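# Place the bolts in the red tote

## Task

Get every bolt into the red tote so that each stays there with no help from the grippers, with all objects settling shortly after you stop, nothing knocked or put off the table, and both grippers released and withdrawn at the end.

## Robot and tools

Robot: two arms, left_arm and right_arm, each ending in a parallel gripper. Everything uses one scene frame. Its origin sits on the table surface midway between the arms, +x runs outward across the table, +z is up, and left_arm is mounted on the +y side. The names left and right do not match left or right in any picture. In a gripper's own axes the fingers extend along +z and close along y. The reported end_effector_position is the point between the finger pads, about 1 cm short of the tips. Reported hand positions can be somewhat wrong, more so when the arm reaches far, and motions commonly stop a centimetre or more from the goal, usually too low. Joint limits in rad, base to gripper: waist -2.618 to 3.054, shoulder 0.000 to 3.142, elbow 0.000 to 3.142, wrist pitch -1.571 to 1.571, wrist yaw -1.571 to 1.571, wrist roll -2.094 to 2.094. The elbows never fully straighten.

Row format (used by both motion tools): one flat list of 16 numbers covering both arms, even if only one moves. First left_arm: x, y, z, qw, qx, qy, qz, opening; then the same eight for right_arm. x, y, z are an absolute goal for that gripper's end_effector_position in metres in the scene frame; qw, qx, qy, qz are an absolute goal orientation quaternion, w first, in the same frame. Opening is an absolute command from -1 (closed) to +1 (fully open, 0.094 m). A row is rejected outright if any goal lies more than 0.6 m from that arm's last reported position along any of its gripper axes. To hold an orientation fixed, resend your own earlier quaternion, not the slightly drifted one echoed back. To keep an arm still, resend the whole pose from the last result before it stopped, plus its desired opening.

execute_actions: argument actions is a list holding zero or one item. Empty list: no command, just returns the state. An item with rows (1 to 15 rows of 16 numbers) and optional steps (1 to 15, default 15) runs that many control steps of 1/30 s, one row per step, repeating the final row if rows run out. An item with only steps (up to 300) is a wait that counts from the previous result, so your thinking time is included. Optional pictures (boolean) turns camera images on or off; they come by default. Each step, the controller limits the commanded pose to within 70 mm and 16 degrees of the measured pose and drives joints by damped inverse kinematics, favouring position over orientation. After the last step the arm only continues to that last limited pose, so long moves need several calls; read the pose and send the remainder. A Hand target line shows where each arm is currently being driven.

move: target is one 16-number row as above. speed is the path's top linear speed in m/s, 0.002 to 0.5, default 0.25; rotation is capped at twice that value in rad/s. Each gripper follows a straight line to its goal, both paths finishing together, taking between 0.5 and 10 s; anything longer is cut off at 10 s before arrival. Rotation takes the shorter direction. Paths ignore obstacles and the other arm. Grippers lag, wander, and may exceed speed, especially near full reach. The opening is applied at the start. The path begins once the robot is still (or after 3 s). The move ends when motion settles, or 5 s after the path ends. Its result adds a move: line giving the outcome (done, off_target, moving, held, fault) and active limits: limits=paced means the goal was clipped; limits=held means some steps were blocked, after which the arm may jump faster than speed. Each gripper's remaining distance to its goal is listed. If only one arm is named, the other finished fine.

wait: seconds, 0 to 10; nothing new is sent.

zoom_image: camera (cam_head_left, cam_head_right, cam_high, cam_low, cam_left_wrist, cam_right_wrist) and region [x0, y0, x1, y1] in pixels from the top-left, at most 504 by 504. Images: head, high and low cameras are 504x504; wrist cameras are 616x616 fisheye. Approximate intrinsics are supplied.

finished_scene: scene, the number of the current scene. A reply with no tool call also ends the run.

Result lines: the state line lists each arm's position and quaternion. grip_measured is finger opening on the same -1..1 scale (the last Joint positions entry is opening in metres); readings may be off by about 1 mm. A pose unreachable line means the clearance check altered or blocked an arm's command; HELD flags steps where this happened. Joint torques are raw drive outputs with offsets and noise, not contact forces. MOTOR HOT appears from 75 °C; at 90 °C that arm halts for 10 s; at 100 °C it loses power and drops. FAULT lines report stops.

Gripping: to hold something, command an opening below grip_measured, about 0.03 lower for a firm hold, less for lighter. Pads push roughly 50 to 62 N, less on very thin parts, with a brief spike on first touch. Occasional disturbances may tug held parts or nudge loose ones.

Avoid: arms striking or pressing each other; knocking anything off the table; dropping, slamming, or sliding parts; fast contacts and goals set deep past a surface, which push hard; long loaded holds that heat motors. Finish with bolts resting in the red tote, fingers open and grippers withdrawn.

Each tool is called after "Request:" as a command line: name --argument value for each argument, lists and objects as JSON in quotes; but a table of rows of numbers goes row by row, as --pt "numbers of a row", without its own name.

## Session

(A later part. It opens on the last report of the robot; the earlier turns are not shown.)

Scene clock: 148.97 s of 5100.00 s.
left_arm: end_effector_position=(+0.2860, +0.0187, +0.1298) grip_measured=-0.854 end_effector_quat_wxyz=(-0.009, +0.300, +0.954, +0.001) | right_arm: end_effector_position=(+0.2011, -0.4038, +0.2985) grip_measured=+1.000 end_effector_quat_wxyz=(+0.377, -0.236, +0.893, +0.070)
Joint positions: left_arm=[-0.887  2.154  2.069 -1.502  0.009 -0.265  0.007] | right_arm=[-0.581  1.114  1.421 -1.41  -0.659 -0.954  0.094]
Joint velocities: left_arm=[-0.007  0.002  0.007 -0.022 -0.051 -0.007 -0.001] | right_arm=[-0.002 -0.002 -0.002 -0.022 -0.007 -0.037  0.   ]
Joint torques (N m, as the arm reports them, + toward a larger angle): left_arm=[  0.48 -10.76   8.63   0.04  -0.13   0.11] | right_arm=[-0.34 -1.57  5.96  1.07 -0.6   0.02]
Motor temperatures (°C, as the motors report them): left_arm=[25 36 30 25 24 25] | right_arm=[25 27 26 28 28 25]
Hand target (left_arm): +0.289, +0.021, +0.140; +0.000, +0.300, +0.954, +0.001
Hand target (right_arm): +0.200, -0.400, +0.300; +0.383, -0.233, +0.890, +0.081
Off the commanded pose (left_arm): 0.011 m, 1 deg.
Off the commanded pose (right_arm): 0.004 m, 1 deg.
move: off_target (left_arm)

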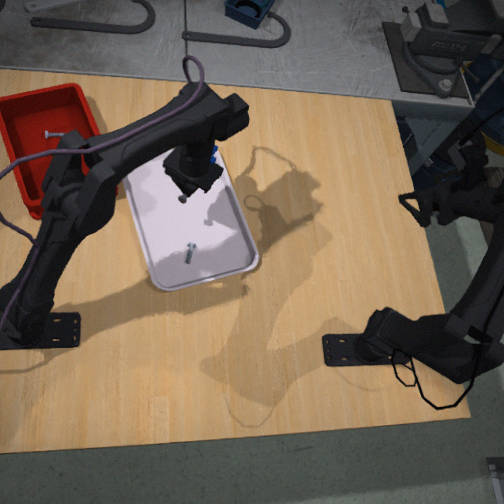

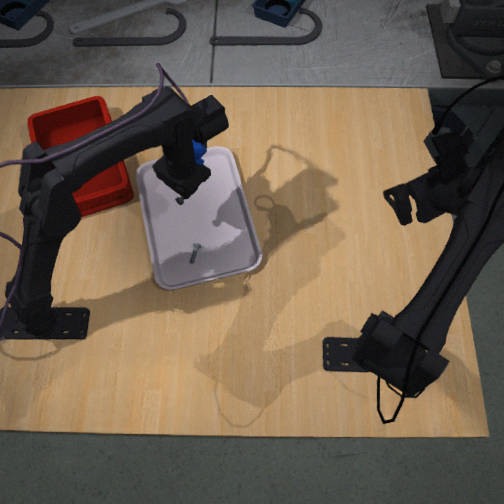

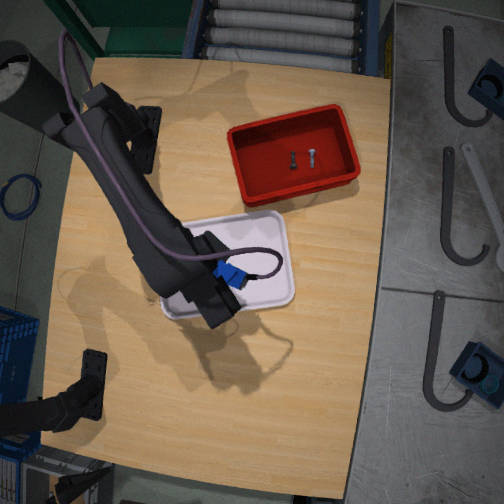

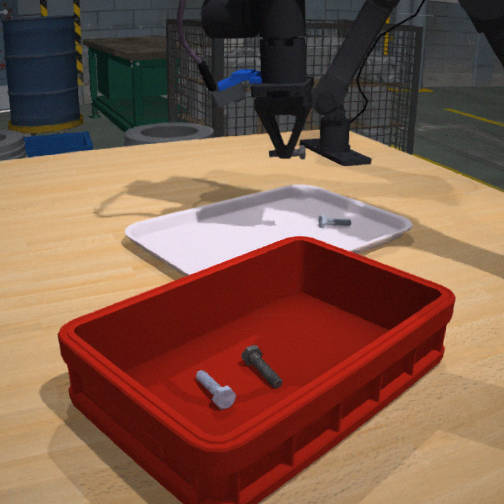

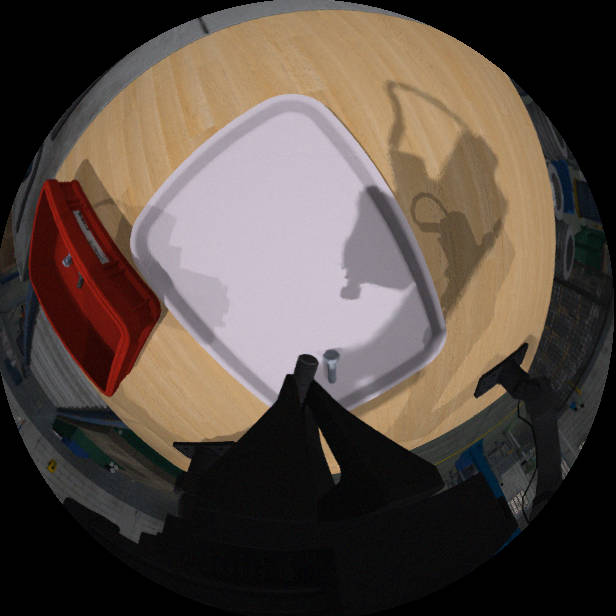

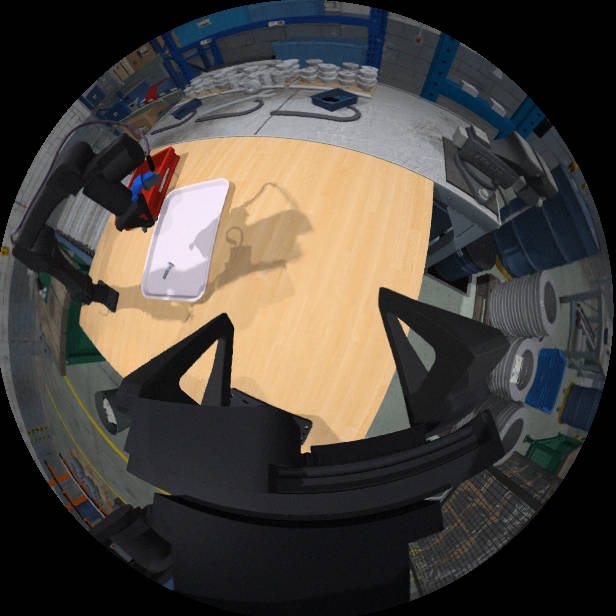

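Request:
move --target '[0.41,0.3,0.145,0,0.669,0.743,0,-0.88,0.2,-0.4,0.3,0.383,-0.233,0.89,0.081,1]'

Request:
move --target '[0.412,0.3,0.027,0,0.669,0.743,0,-0.88,0.2,-0.4,0.3,0.383,-0.233,0.89,0.081,1]' --speed 0.1

Request:
move --target '[0.412,0.3,0.027,0,0.669,0.743,0,-0.4,0.2,-0.4,0.3,0.383,-0.233,0.89,0.081,1]'

Request:
move --target '[0.40,0.29,0.145,0,0.669,0.743,0,-0.4,0.2,-0.4,0.3,0.383,-0.233,0.89,0.081,1]'

Request:
move --target '[0.25,0.1,0.14,0,0.225,0.974,0,-0.3,0.2,-0.4,0.3,0.383,-0.233,0.89,0.081,1]'

Request:
move --target '[0.197,0.008,0.05,0,0.225,0.974,0,-0.3,0.2,-0.4,0.3,0.383,-0.233,0.89,0.081,1]' --speed 0.15

Scene clock: 162.47 s of 5100.00 s.
left_arm: end_effector_position=(+0.4072, +0.3053, +0.1388) grip_measured=-0.854 end_effector_quat_wxyz=(-0.007, +0.665, +0.746, +0.008) | right_arm: end_effector_position=(+0.2011, -0.4039, +0.2984) grip_measured=+1.000 end_effector_quat_wxyz=(+0.377, -0.236, +0.893, +0.070)
Joint positions: left_arm=[-0.099  2.024  1.908 -1.457 -0.02   1.37   0.007] | right_arm=[-0.581  1.114  1.421 -1.41  -0.658 -0.954  0.094]
Joint velocities: left_arm=[-0.002 -0.012  0.002 -0.007 -0.007  0.022 -0.001] | right_arm=[-0.022  0.007 -0.012  0.022 -0.022 -0.051  0.   ]
Joint torques (N m, as the arm reports them, + toward a larger angle): left_arm=[-0.04 -8.9   9.17  0.    0.01  0.03] | right_arm=[-0.25 -1.52  5.96  1.09 -0.6   0.  ]
Motor temperatures (°C, as the motors report them): left_arm=[25 36 31 25 24 25] | right_arm=[25 27 26 28 28 25]
Hand target (left_arm): +0.409, +0.304, +0.145; -0.003, +0.669, +0.743, +0.008
Hand target (right_arm): +0.200, -0.400, +0.300; +0.383, -0.233, +0.890, +0.081
Off the commanded pose (left_arm): 0.009 m, 1 deg.
Off the commanded pose (right_arm): 0.004 m, 1 deg.
After step 90, 8.10 s passed at rest.
move: done

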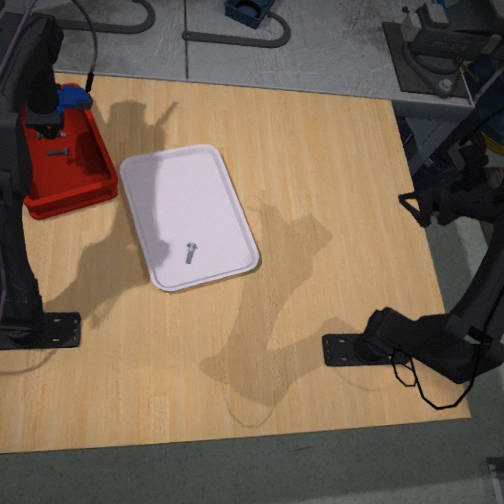

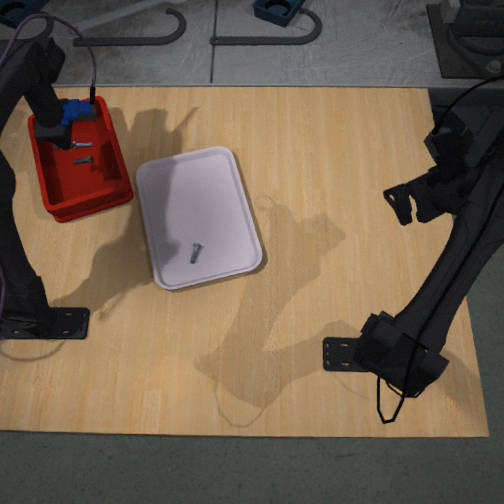

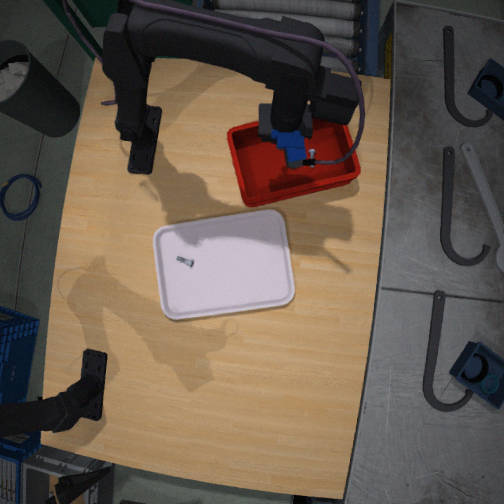

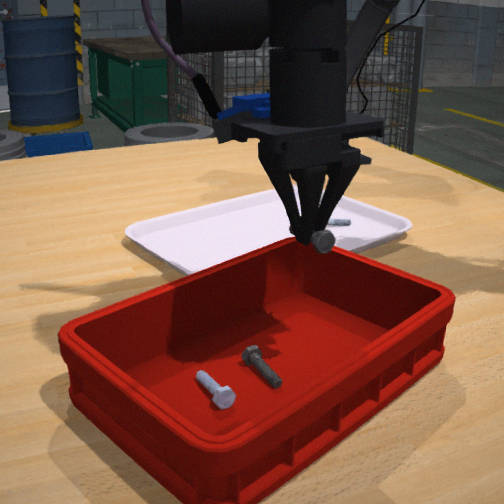

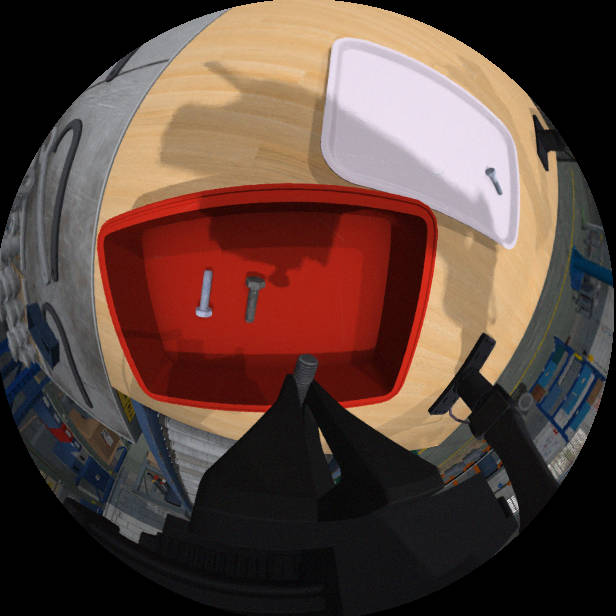

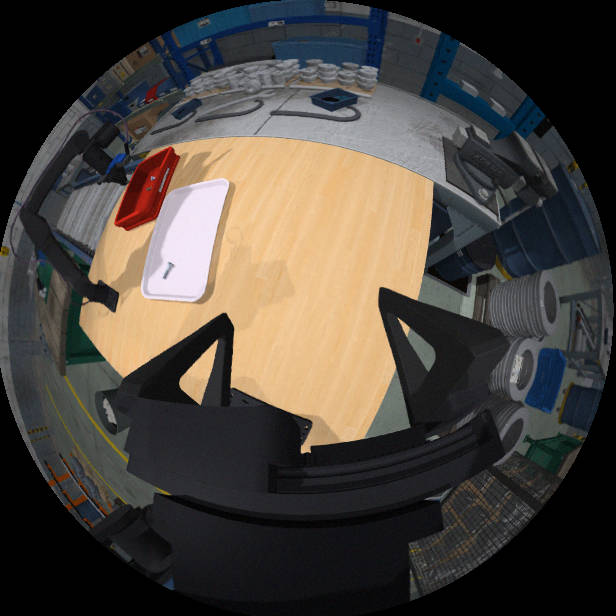

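Scene clock: 164.13 s of 5100.00 s.
left_arm: end_effector_position=(+0.4112, +0.3038, +0.0278) grip_measured=-0.854 end_effector_quat_wxyz=(-0.009, +0.666, +0.746, +0.003) | right_arm: end_effector_position=(+0.2011, -0.4039, +0.2984) grip_measured=+1.000 end_effector_quat_wxyz=(+0.377, -0.236, +0.893, +0.070)
Joint positions: left_arm=[-0.099  2.088  1.558 -1.052 -0.014  1.372  0.007] | right_arm=[-0.581  1.114  1.421 -1.41  -0.658 -0.954  0.094]
Joint velocities: left_arm=[-0.002 -0.022  0.002 -0.037  0.081 -0.095  0.   ] | right_arm=[ 0.017  0.002 -0.017  0.037  0.022  0.022  0.   ]
Joint torques (N m, as the arm reports them, + toward a larger angle): left_arm=[-0.23 -9.43  5.82  0.33  0.14  0.07] | right_arm=[-0.35 -1.6   5.99  1.07 -0.61  0.  ]
Motor temperatures (°C, as the motors report them): left_arm=[25 36 30 25 24 25] | right_arm=[25 27 26 28 28 25]
Hand target (left_arm): +0.413, +0.300, +0.027; -0.000, +0.669, +0.743, +0.000
Hand target (right_arm): +0.200, -0.400, +0.300; +0.383, -0.233, +0.890, +0.081
Off the commanded pose (left_arm): 0.004 m, 1 deg.
Off the commanded pose (right_arm): 0.004 m, 1 deg.
move: done

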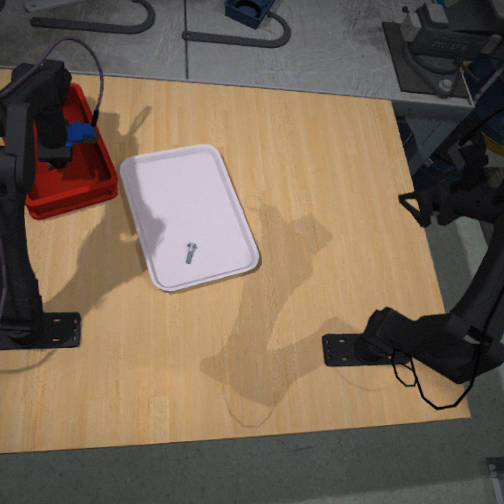

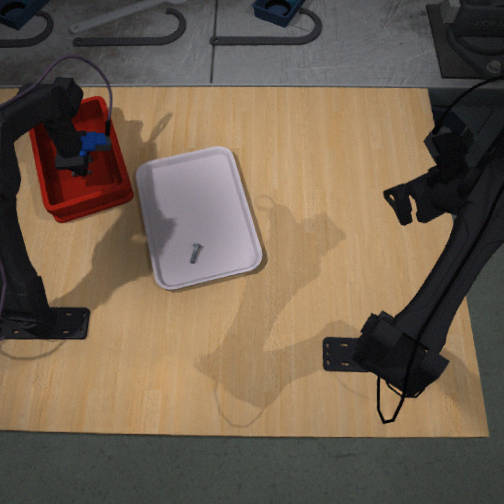

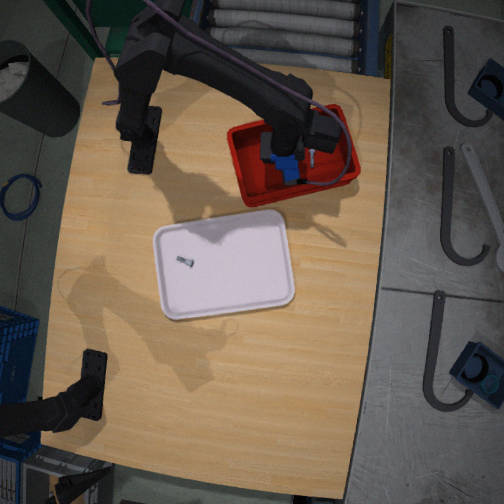

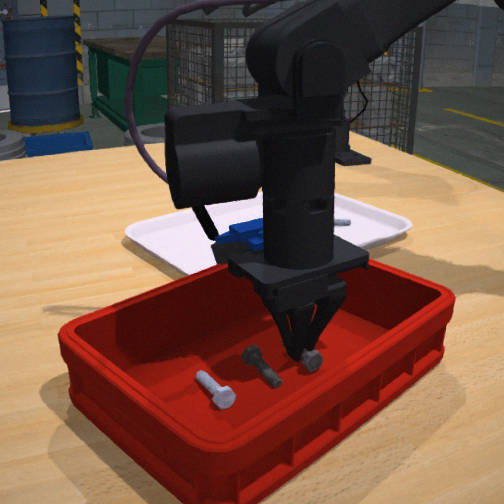

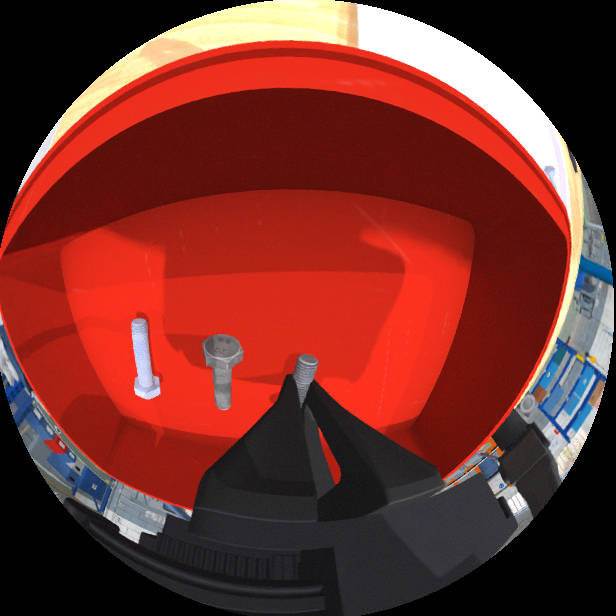

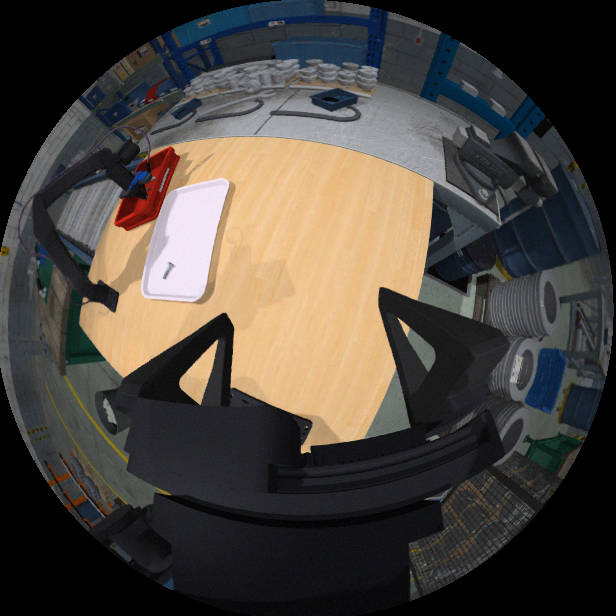

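Scene clock: 164.83 s of 5100.00 s.
left_arm: end_effector_position=(+0.4119, +0.3038, +0.0278) grip_measured=-0.403 end_effector_quat_wxyz=(-0.007, +0.666, +0.746, +0.003) | right_arm: end_effector_position=(+0.2011, -0.4039, +0.2984) grip_measured=+1.000 end_effector_quat_wxyz=(+0.377, -0.236, +0.893, +0.070)
Joint positions: left_arm=[-0.099  2.088  1.558 -1.049 -0.014  1.372  0.028] | right_arm=[-0.581  1.114  1.421 -1.41  -0.658 -0.954  0.094]
Joint velocities: left_arm=[ 0.012  0.002 -0.007 -0.022  0.007 -0.037 -0.   ] | right_arm=[-0.007  0.002  0.007  0.11  -0.051  0.066  0.   ]
Joint torques (N m, as the arm reports them, + toward a larger angle): left_arm=[-0.15 -9.56  5.5   0.33  0.09  0.08] | right_arm=[-0.32 -1.55  5.98  1.06 -0.59  0.01]
Motor temperatures (°C, as the motors report them): left_arm=[25 36 30 25 24 25] | right_arm=[25 27 26 28 28 25]
Hand target (left_arm): +0.412, +0.300, +0.027; -0.000, +0.669, +0.743, +0.000
Hand target (right_arm): +0.200, -0.400, +0.300; +0.383, -0.233, +0.890, +0.081
Off the commanded pose (left_arm): 0.004 m, 1 deg.
Off the commanded pose (right_arm): 0.004 m, 1 deg.
move: done

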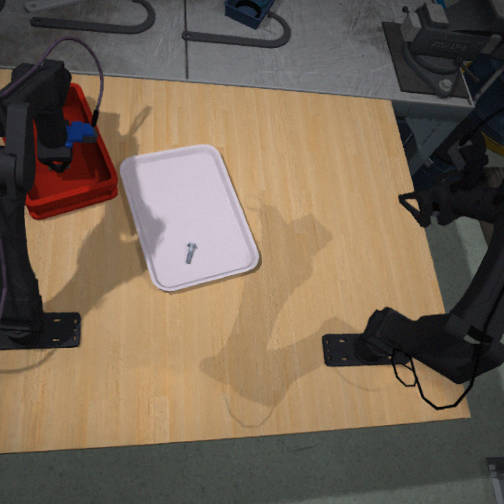

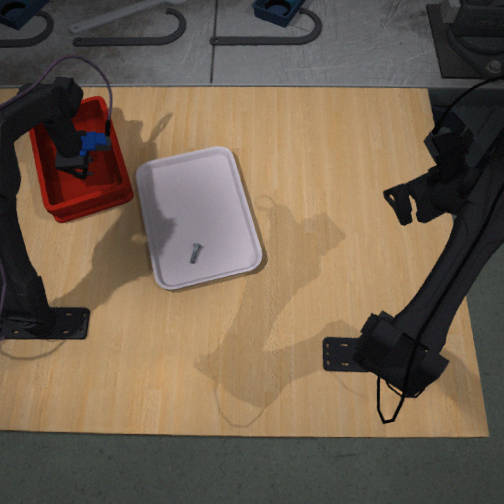

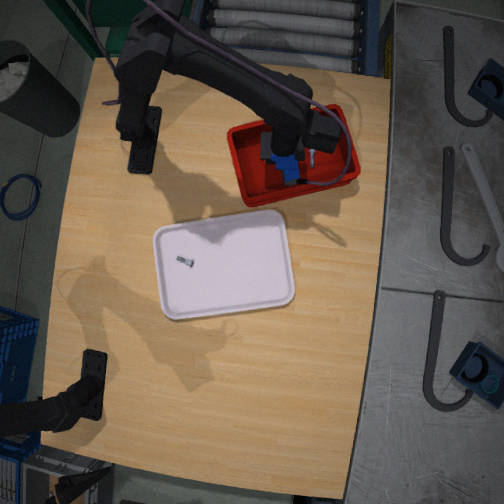

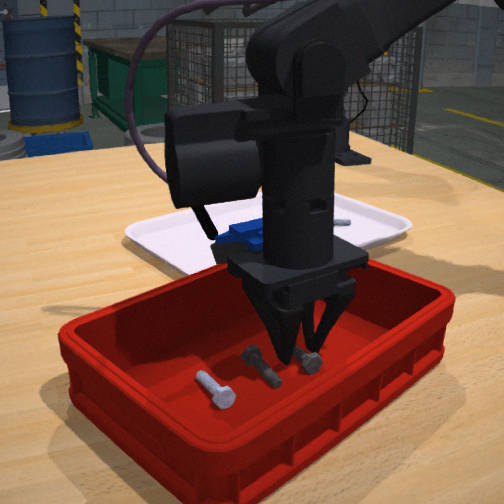

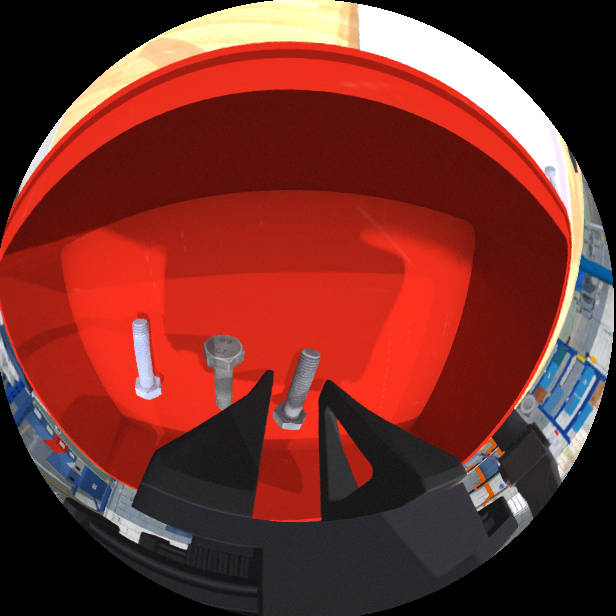

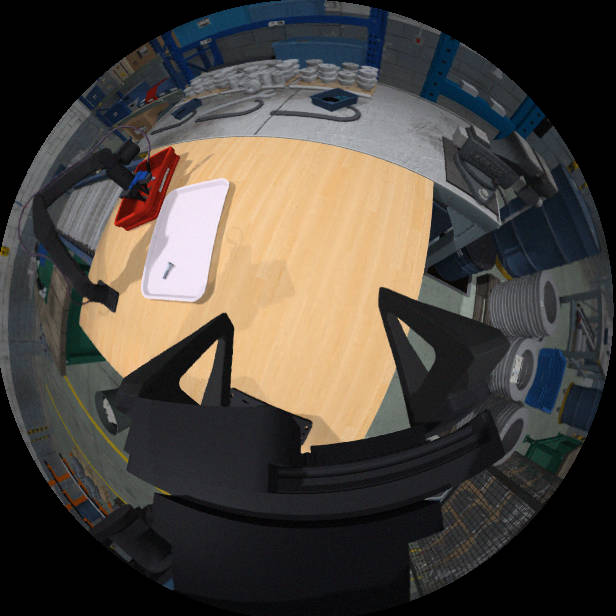

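Scene clock: 166.07 s of 5100.00 s.
left_arm: end_effector_position=(+0.3996, +0.2956, +0.1361) grip_measured=-0.403 end_effector_quat_wxyz=(-0.008, +0.668, +0.744, +0.002) | right_arm: end_effector_position=(+0.2011, -0.4038, +0.2985) grip_measured=+1.000 end_effector_quat_wxyz=(+0.377, -0.236, +0.893, +0.070)
Joint positions: left_arm=[-0.123  2.004  1.868 -1.447 -0.013  1.353  0.028] | right_arm=[-0.581  1.114  1.421 -1.41  -0.659 -0.954  0.094]
Joint velocities: left_arm=[-0.002  0.002 -0.017 -0.022 -0.037  0.022 -0.   ] | right_arm=[ 0.002  0.002  0.002 -0.037  0.037 -0.022  0.   ]
Joint torques (N m, as the arm reports them, + toward a larger angle): left_arm=[-0.63 -9.69  8.6   0.01  0.1   0.  ] | right_arm=[-0.39 -1.54  6.06  1.06 -0.58  0.  ]
Motor temperatures (°C, as the motors report them): left_arm=[25 36 30 25 24 25] | right_arm=[25 27 26 28 28 25]
Hand target (left_arm): +0.399, +0.290, +0.145; +0.001, +0.669, +0.743, -0.000
Hand target (right_arm): +0.200, -0.400, +0.300; +0.383, -0.233, +0.890, +0.081
Off the commanded pose (left_arm): 0.010 m, 1 deg.
Off the commanded pose (right_arm): 0.004 m, 1 deg.
move: done

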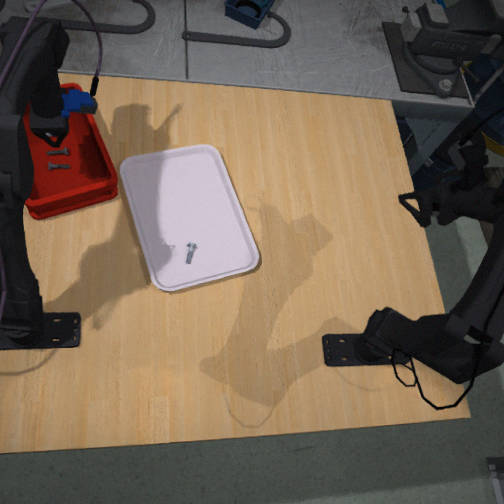

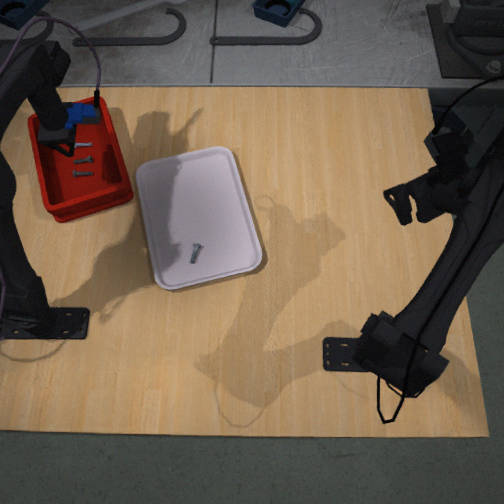

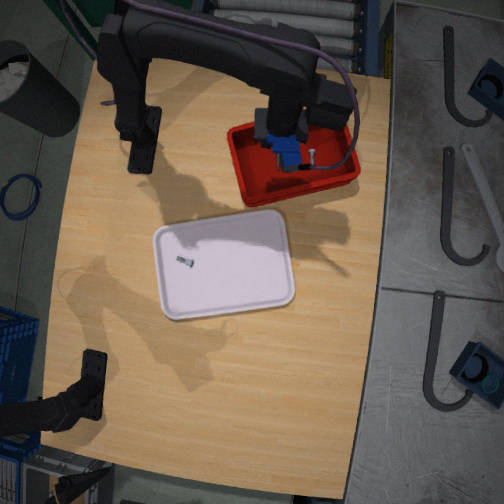

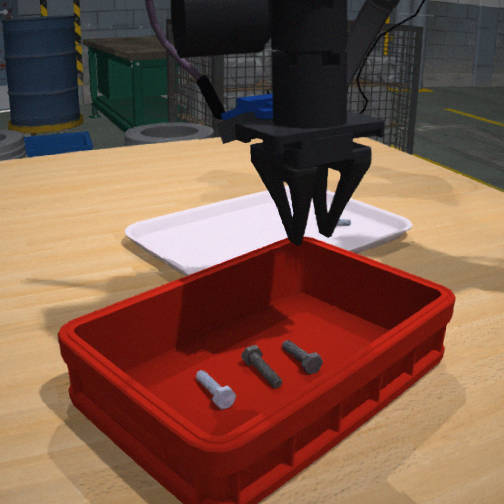

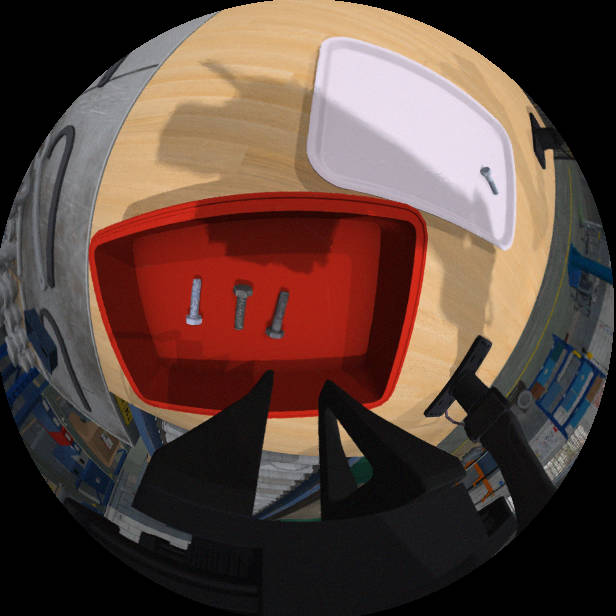

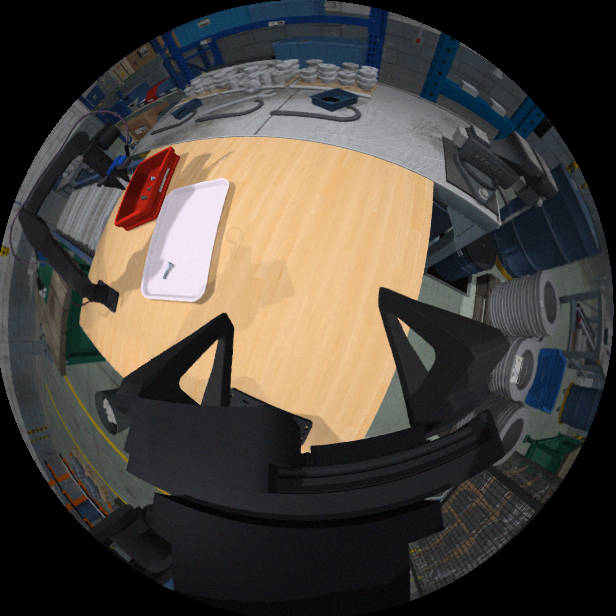

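Scene clock: 168.77 s of 5100.00 s.
left_arm: end_effector_position=(+0.2487, +0.1008, +0.1309) grip_measured=-0.303 end_effector_quat_wxyz=(-0.020, +0.226, +0.974, +0.004) | right_arm: end_effector_position=(+0.2011, -0.4039, +0.2984) grip_measured=+1.000 end_effector_quat_wxyz=(+0.377, -0.236, +0.893, +0.070)
Joint positions: left_arm=[-0.809  1.807  1.582 -1.384  0.014 -0.34   0.033] | right_arm=[-0.581  1.114  1.421 -1.41  -0.658 -0.954  0.094]
Joint velocities: left_arm=[-0.022 -0.007  0.012 -0.022 -0.007  0.007  0.   ] | right_arm=[-0.002 -0.002  0.022  0.007  0.037 -0.022  0.   ]
Joint torques (N m, as the arm reports them, + toward a larger angle): left_arm=[-0.33 -9.26  6.94  0.38  0.   -0.02] | right_arm=[-0.41 -1.51  6.03  1.05 -0.6   0.01]
Motor temperatures (°C, as the motors report them): left_arm=[25 35 30 25 24 25] | right_arm=[25 27 26 28 28 25]
Hand target (left_arm): +0.251, +0.097, +0.140; -0.001, +0.225, +0.974, -0.008
Hand target (right_arm): +0.200, -0.400, +0.300; +0.383, -0.233, +0.890, +0.081
Off the commanded pose (left_arm): 0.009 m, 2 deg.
Off the commanded pose (right_arm): 0.004 m, 1 deg.
move: done

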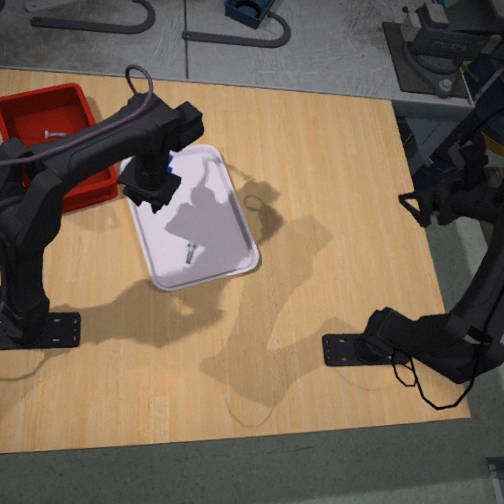

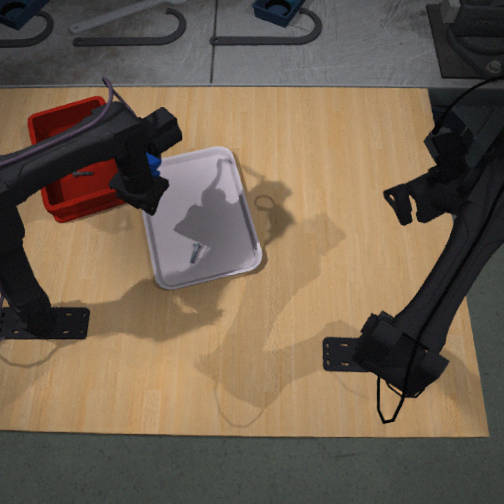

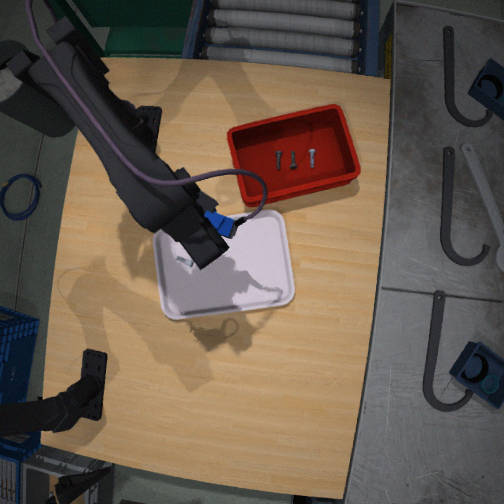

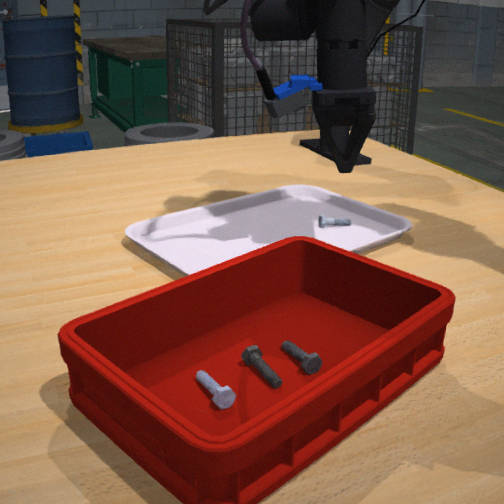

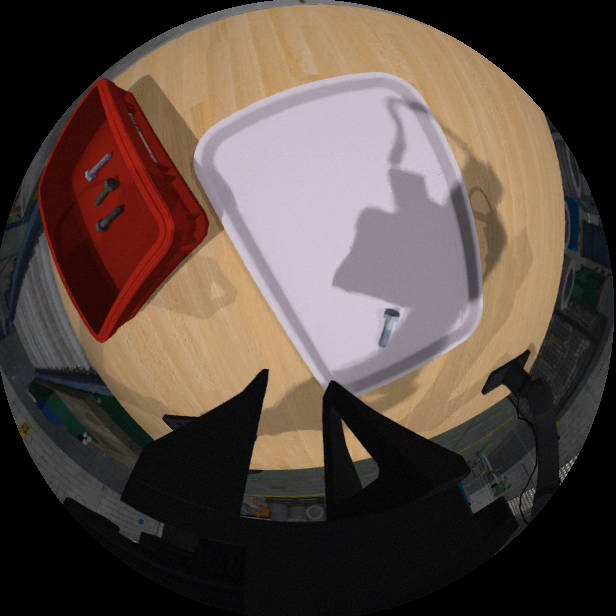

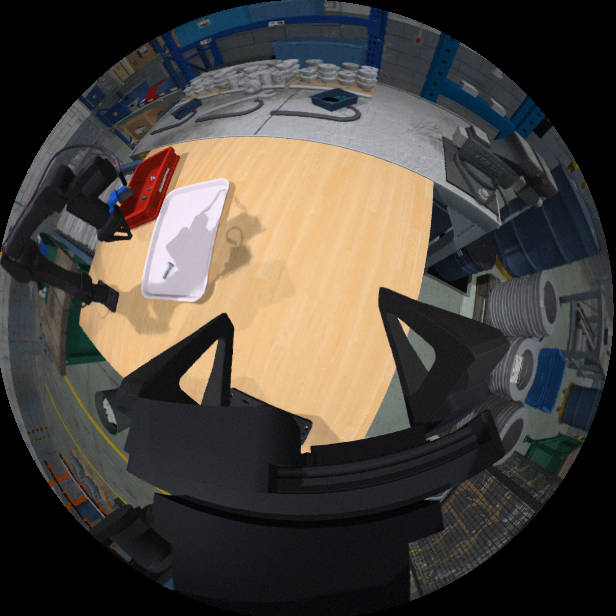

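Scene clock: 170.17 s of 5100.00 s.
left_arm: end_effector_position=(+0.1955, +0.0088, +0.0510) grip_measured=-0.303 end_effector_quat_wxyz=(-0.009, +0.227, +0.974, -0.000) | right_arm: end_effector_position=(+0.2011, -0.4039, +0.2984) grip_measured=+1.000 end_effector_quat_wxyz=(+0.377, -0.236, +0.893, +0.070)
Joint positions: left_arm=[-1.092  1.985  1.501 -1.098  0.014 -0.621  0.033] | right_arm=[-0.581  1.114  1.421 -1.41  -0.658 -0.954  0.094]
Joint velocities: left_arm=[ 0.002 -0.002 -0.007 -0.066 -0.066 -0.037  0.001] | right_arm=[ 0.002  0.002  0.007  0.007  0.022 -0.037  0.   ]
Joint torques (N m, as the arm reports them, + toward a larger angle): left_arm=[-0.15 -8.67  6.15  0.41 -0.07 -0.04] | right_arm=[-0.41 -1.53  6.05  1.1  -0.6   0.  ]
Motor temperatures (°C, as the motors report them): left_arm=[25 35 30 25 24 25] | right_arm=[25 27 26 28 28 25]
Hand target (left_arm): +0.197, +0.006, +0.050; -0.002, +0.225, +0.974, -0.003
Hand target (right_arm): +0.200, -0.400, +0.300; +0.383, -0.233, +0.890, +0.081
Off the commanded pose (left_arm): 0.002 m, 1 deg.
Off the commanded pose (right_arm): 0.004 m, 1 deg.
move: done

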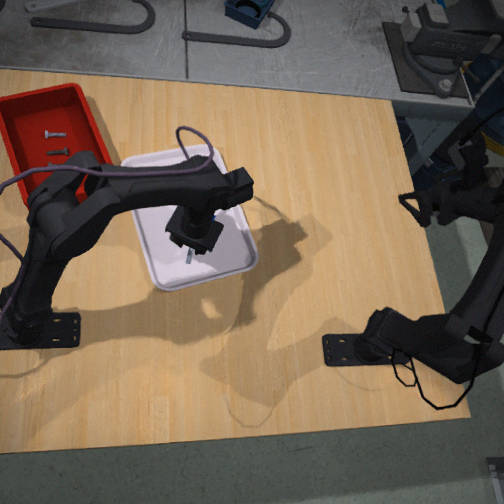

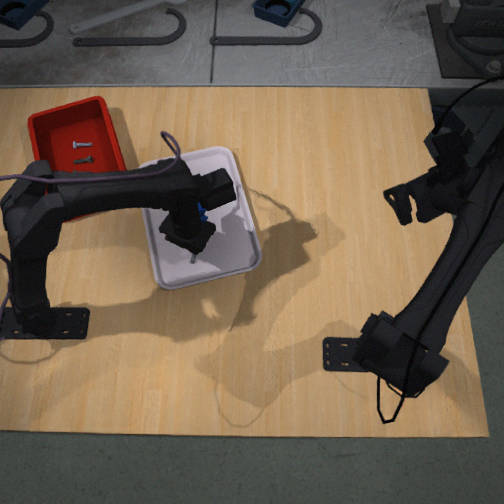

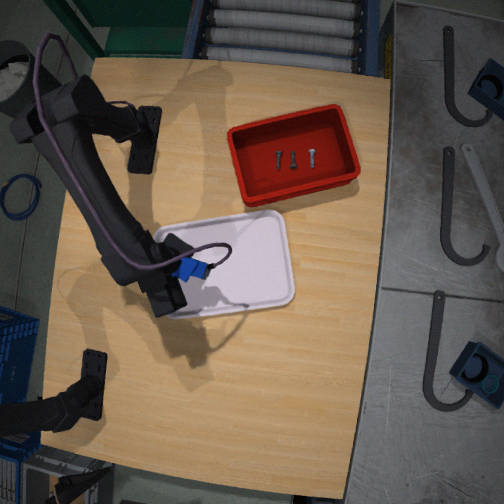

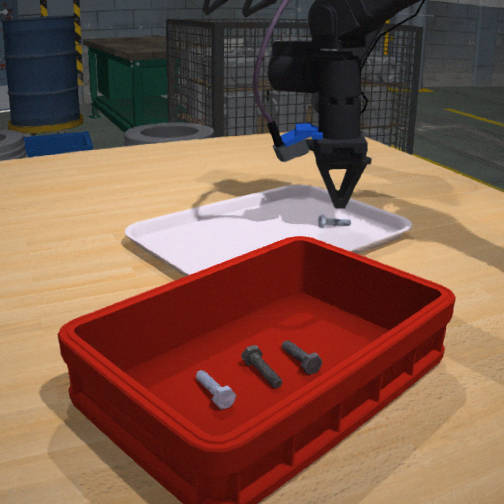

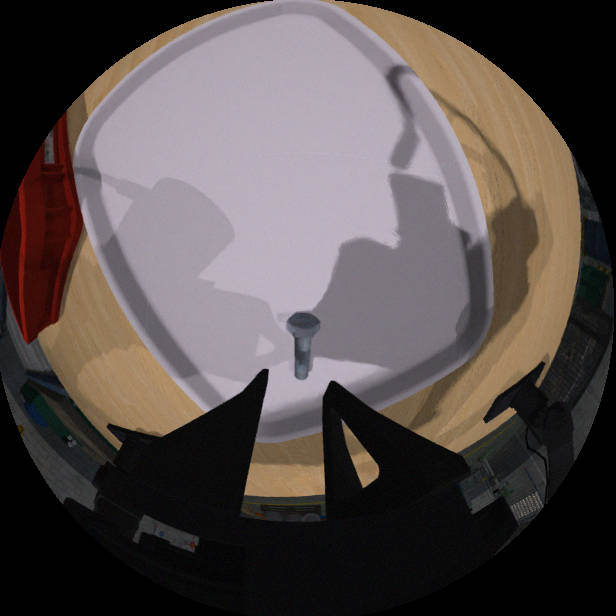

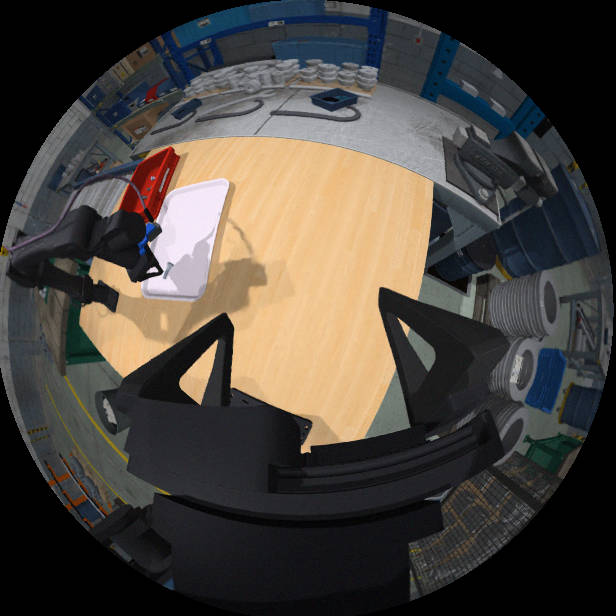

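Yaw to about −18° and descend.

Request:
move --target '[0.197,0.008,0.011,0,0.15,0.989,0,-0.3,0.2,-0.4,0.3,0.383,-0.233,0.89,0.081,1]' --speed 0.03

Scene clock: 176.07 s of 5100.00 s.
left_arm: end_effector_position=(+0.1960, +0.0077, +0.0171) grip_measured=-0.303 end_effector_quat_wxyz=(-0.006, +0.152, +0.988, -0.004) | right_arm: end_effector_position=(+0.2011, -0.4039, +0.2984) grip_measured=+1.000 end_effector_quat_wxyz=(+0.377, -0.236, +0.893, +0.070)
Joint positions: left_arm=[-1.092  2.019  1.409 -0.962  0.014 -0.774  0.033] | right_arm=[-0.581  1.114  1.421 -1.41  -0.658 -0.954  0.094]
Joint velocities: left_arm=[-0.012 -0.022 -0.002 -0.022  0.022 -0.037 -0.   ] | right_arm=[ 0.007 -0.002  0.007 -0.022 -0.037  0.051  0.   ]
Joint torques (N m, as the arm reports them, + toward a larger angle): left_arm=[-0.3  -7.99  5.07  0.43 -0.12 -0.08] | right_arm=[-0.27 -1.53  5.94  1.08 -0.58  0.02]
Motor temperatures (°C, as the motors report them): left_arm=[25 35 30 25 24 25] | right_arm=[25 27 26 28 28 25]
Hand target (left_arm): +0.197, +0.008, +0.011; -0.000, +0.150, +0.989, -0.000
Hand target (right_arm): +0.200, -0.400, +0.300; +0.383, -0.233, +0.890, +0.081
Off the commanded pose (left_arm): 0.006 m, 1 deg.
Off the commanded pose (right_arm): 0.004 m, 1 deg.
After step 90, 0.07 s passed at rest.
move: done

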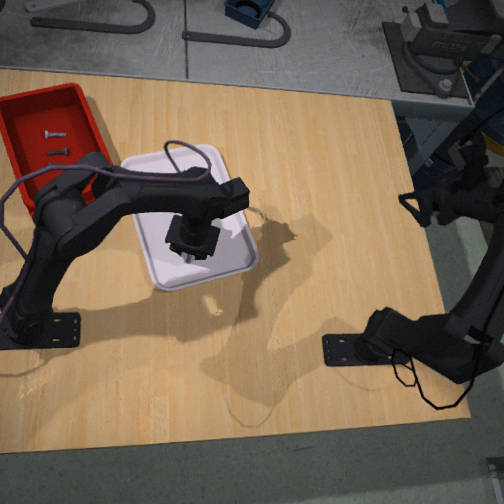

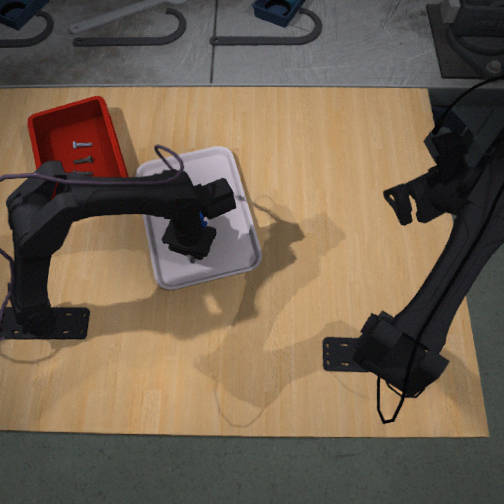

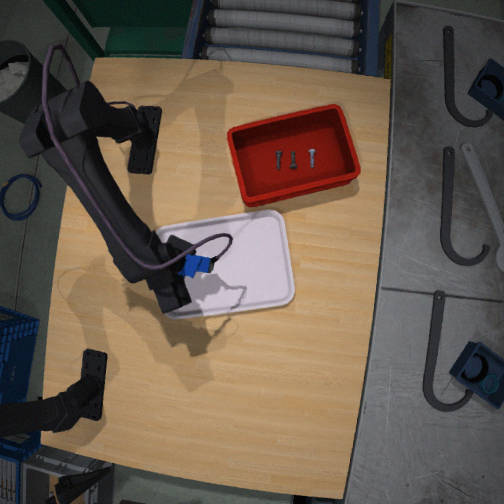

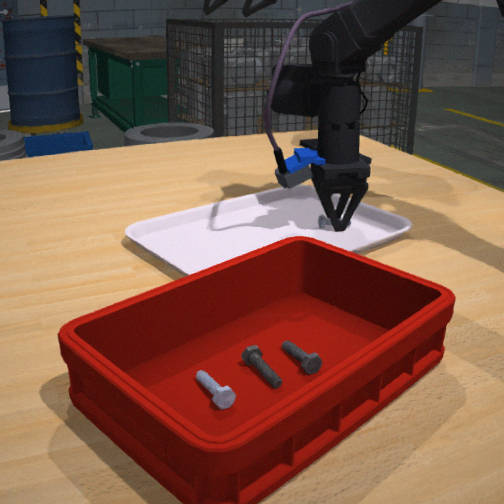

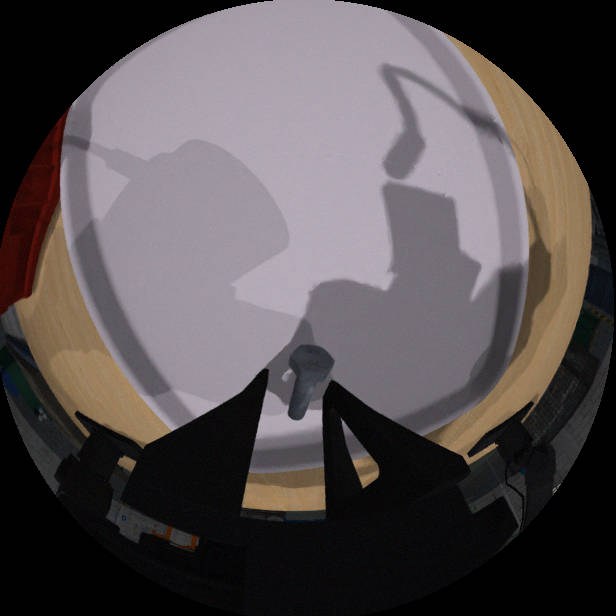

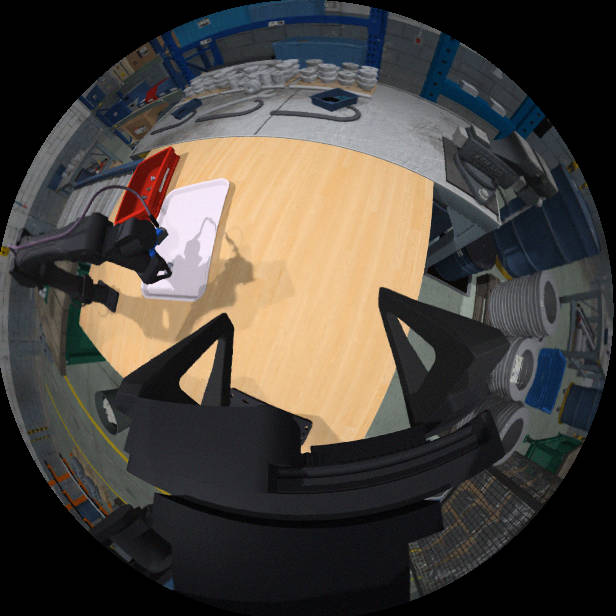

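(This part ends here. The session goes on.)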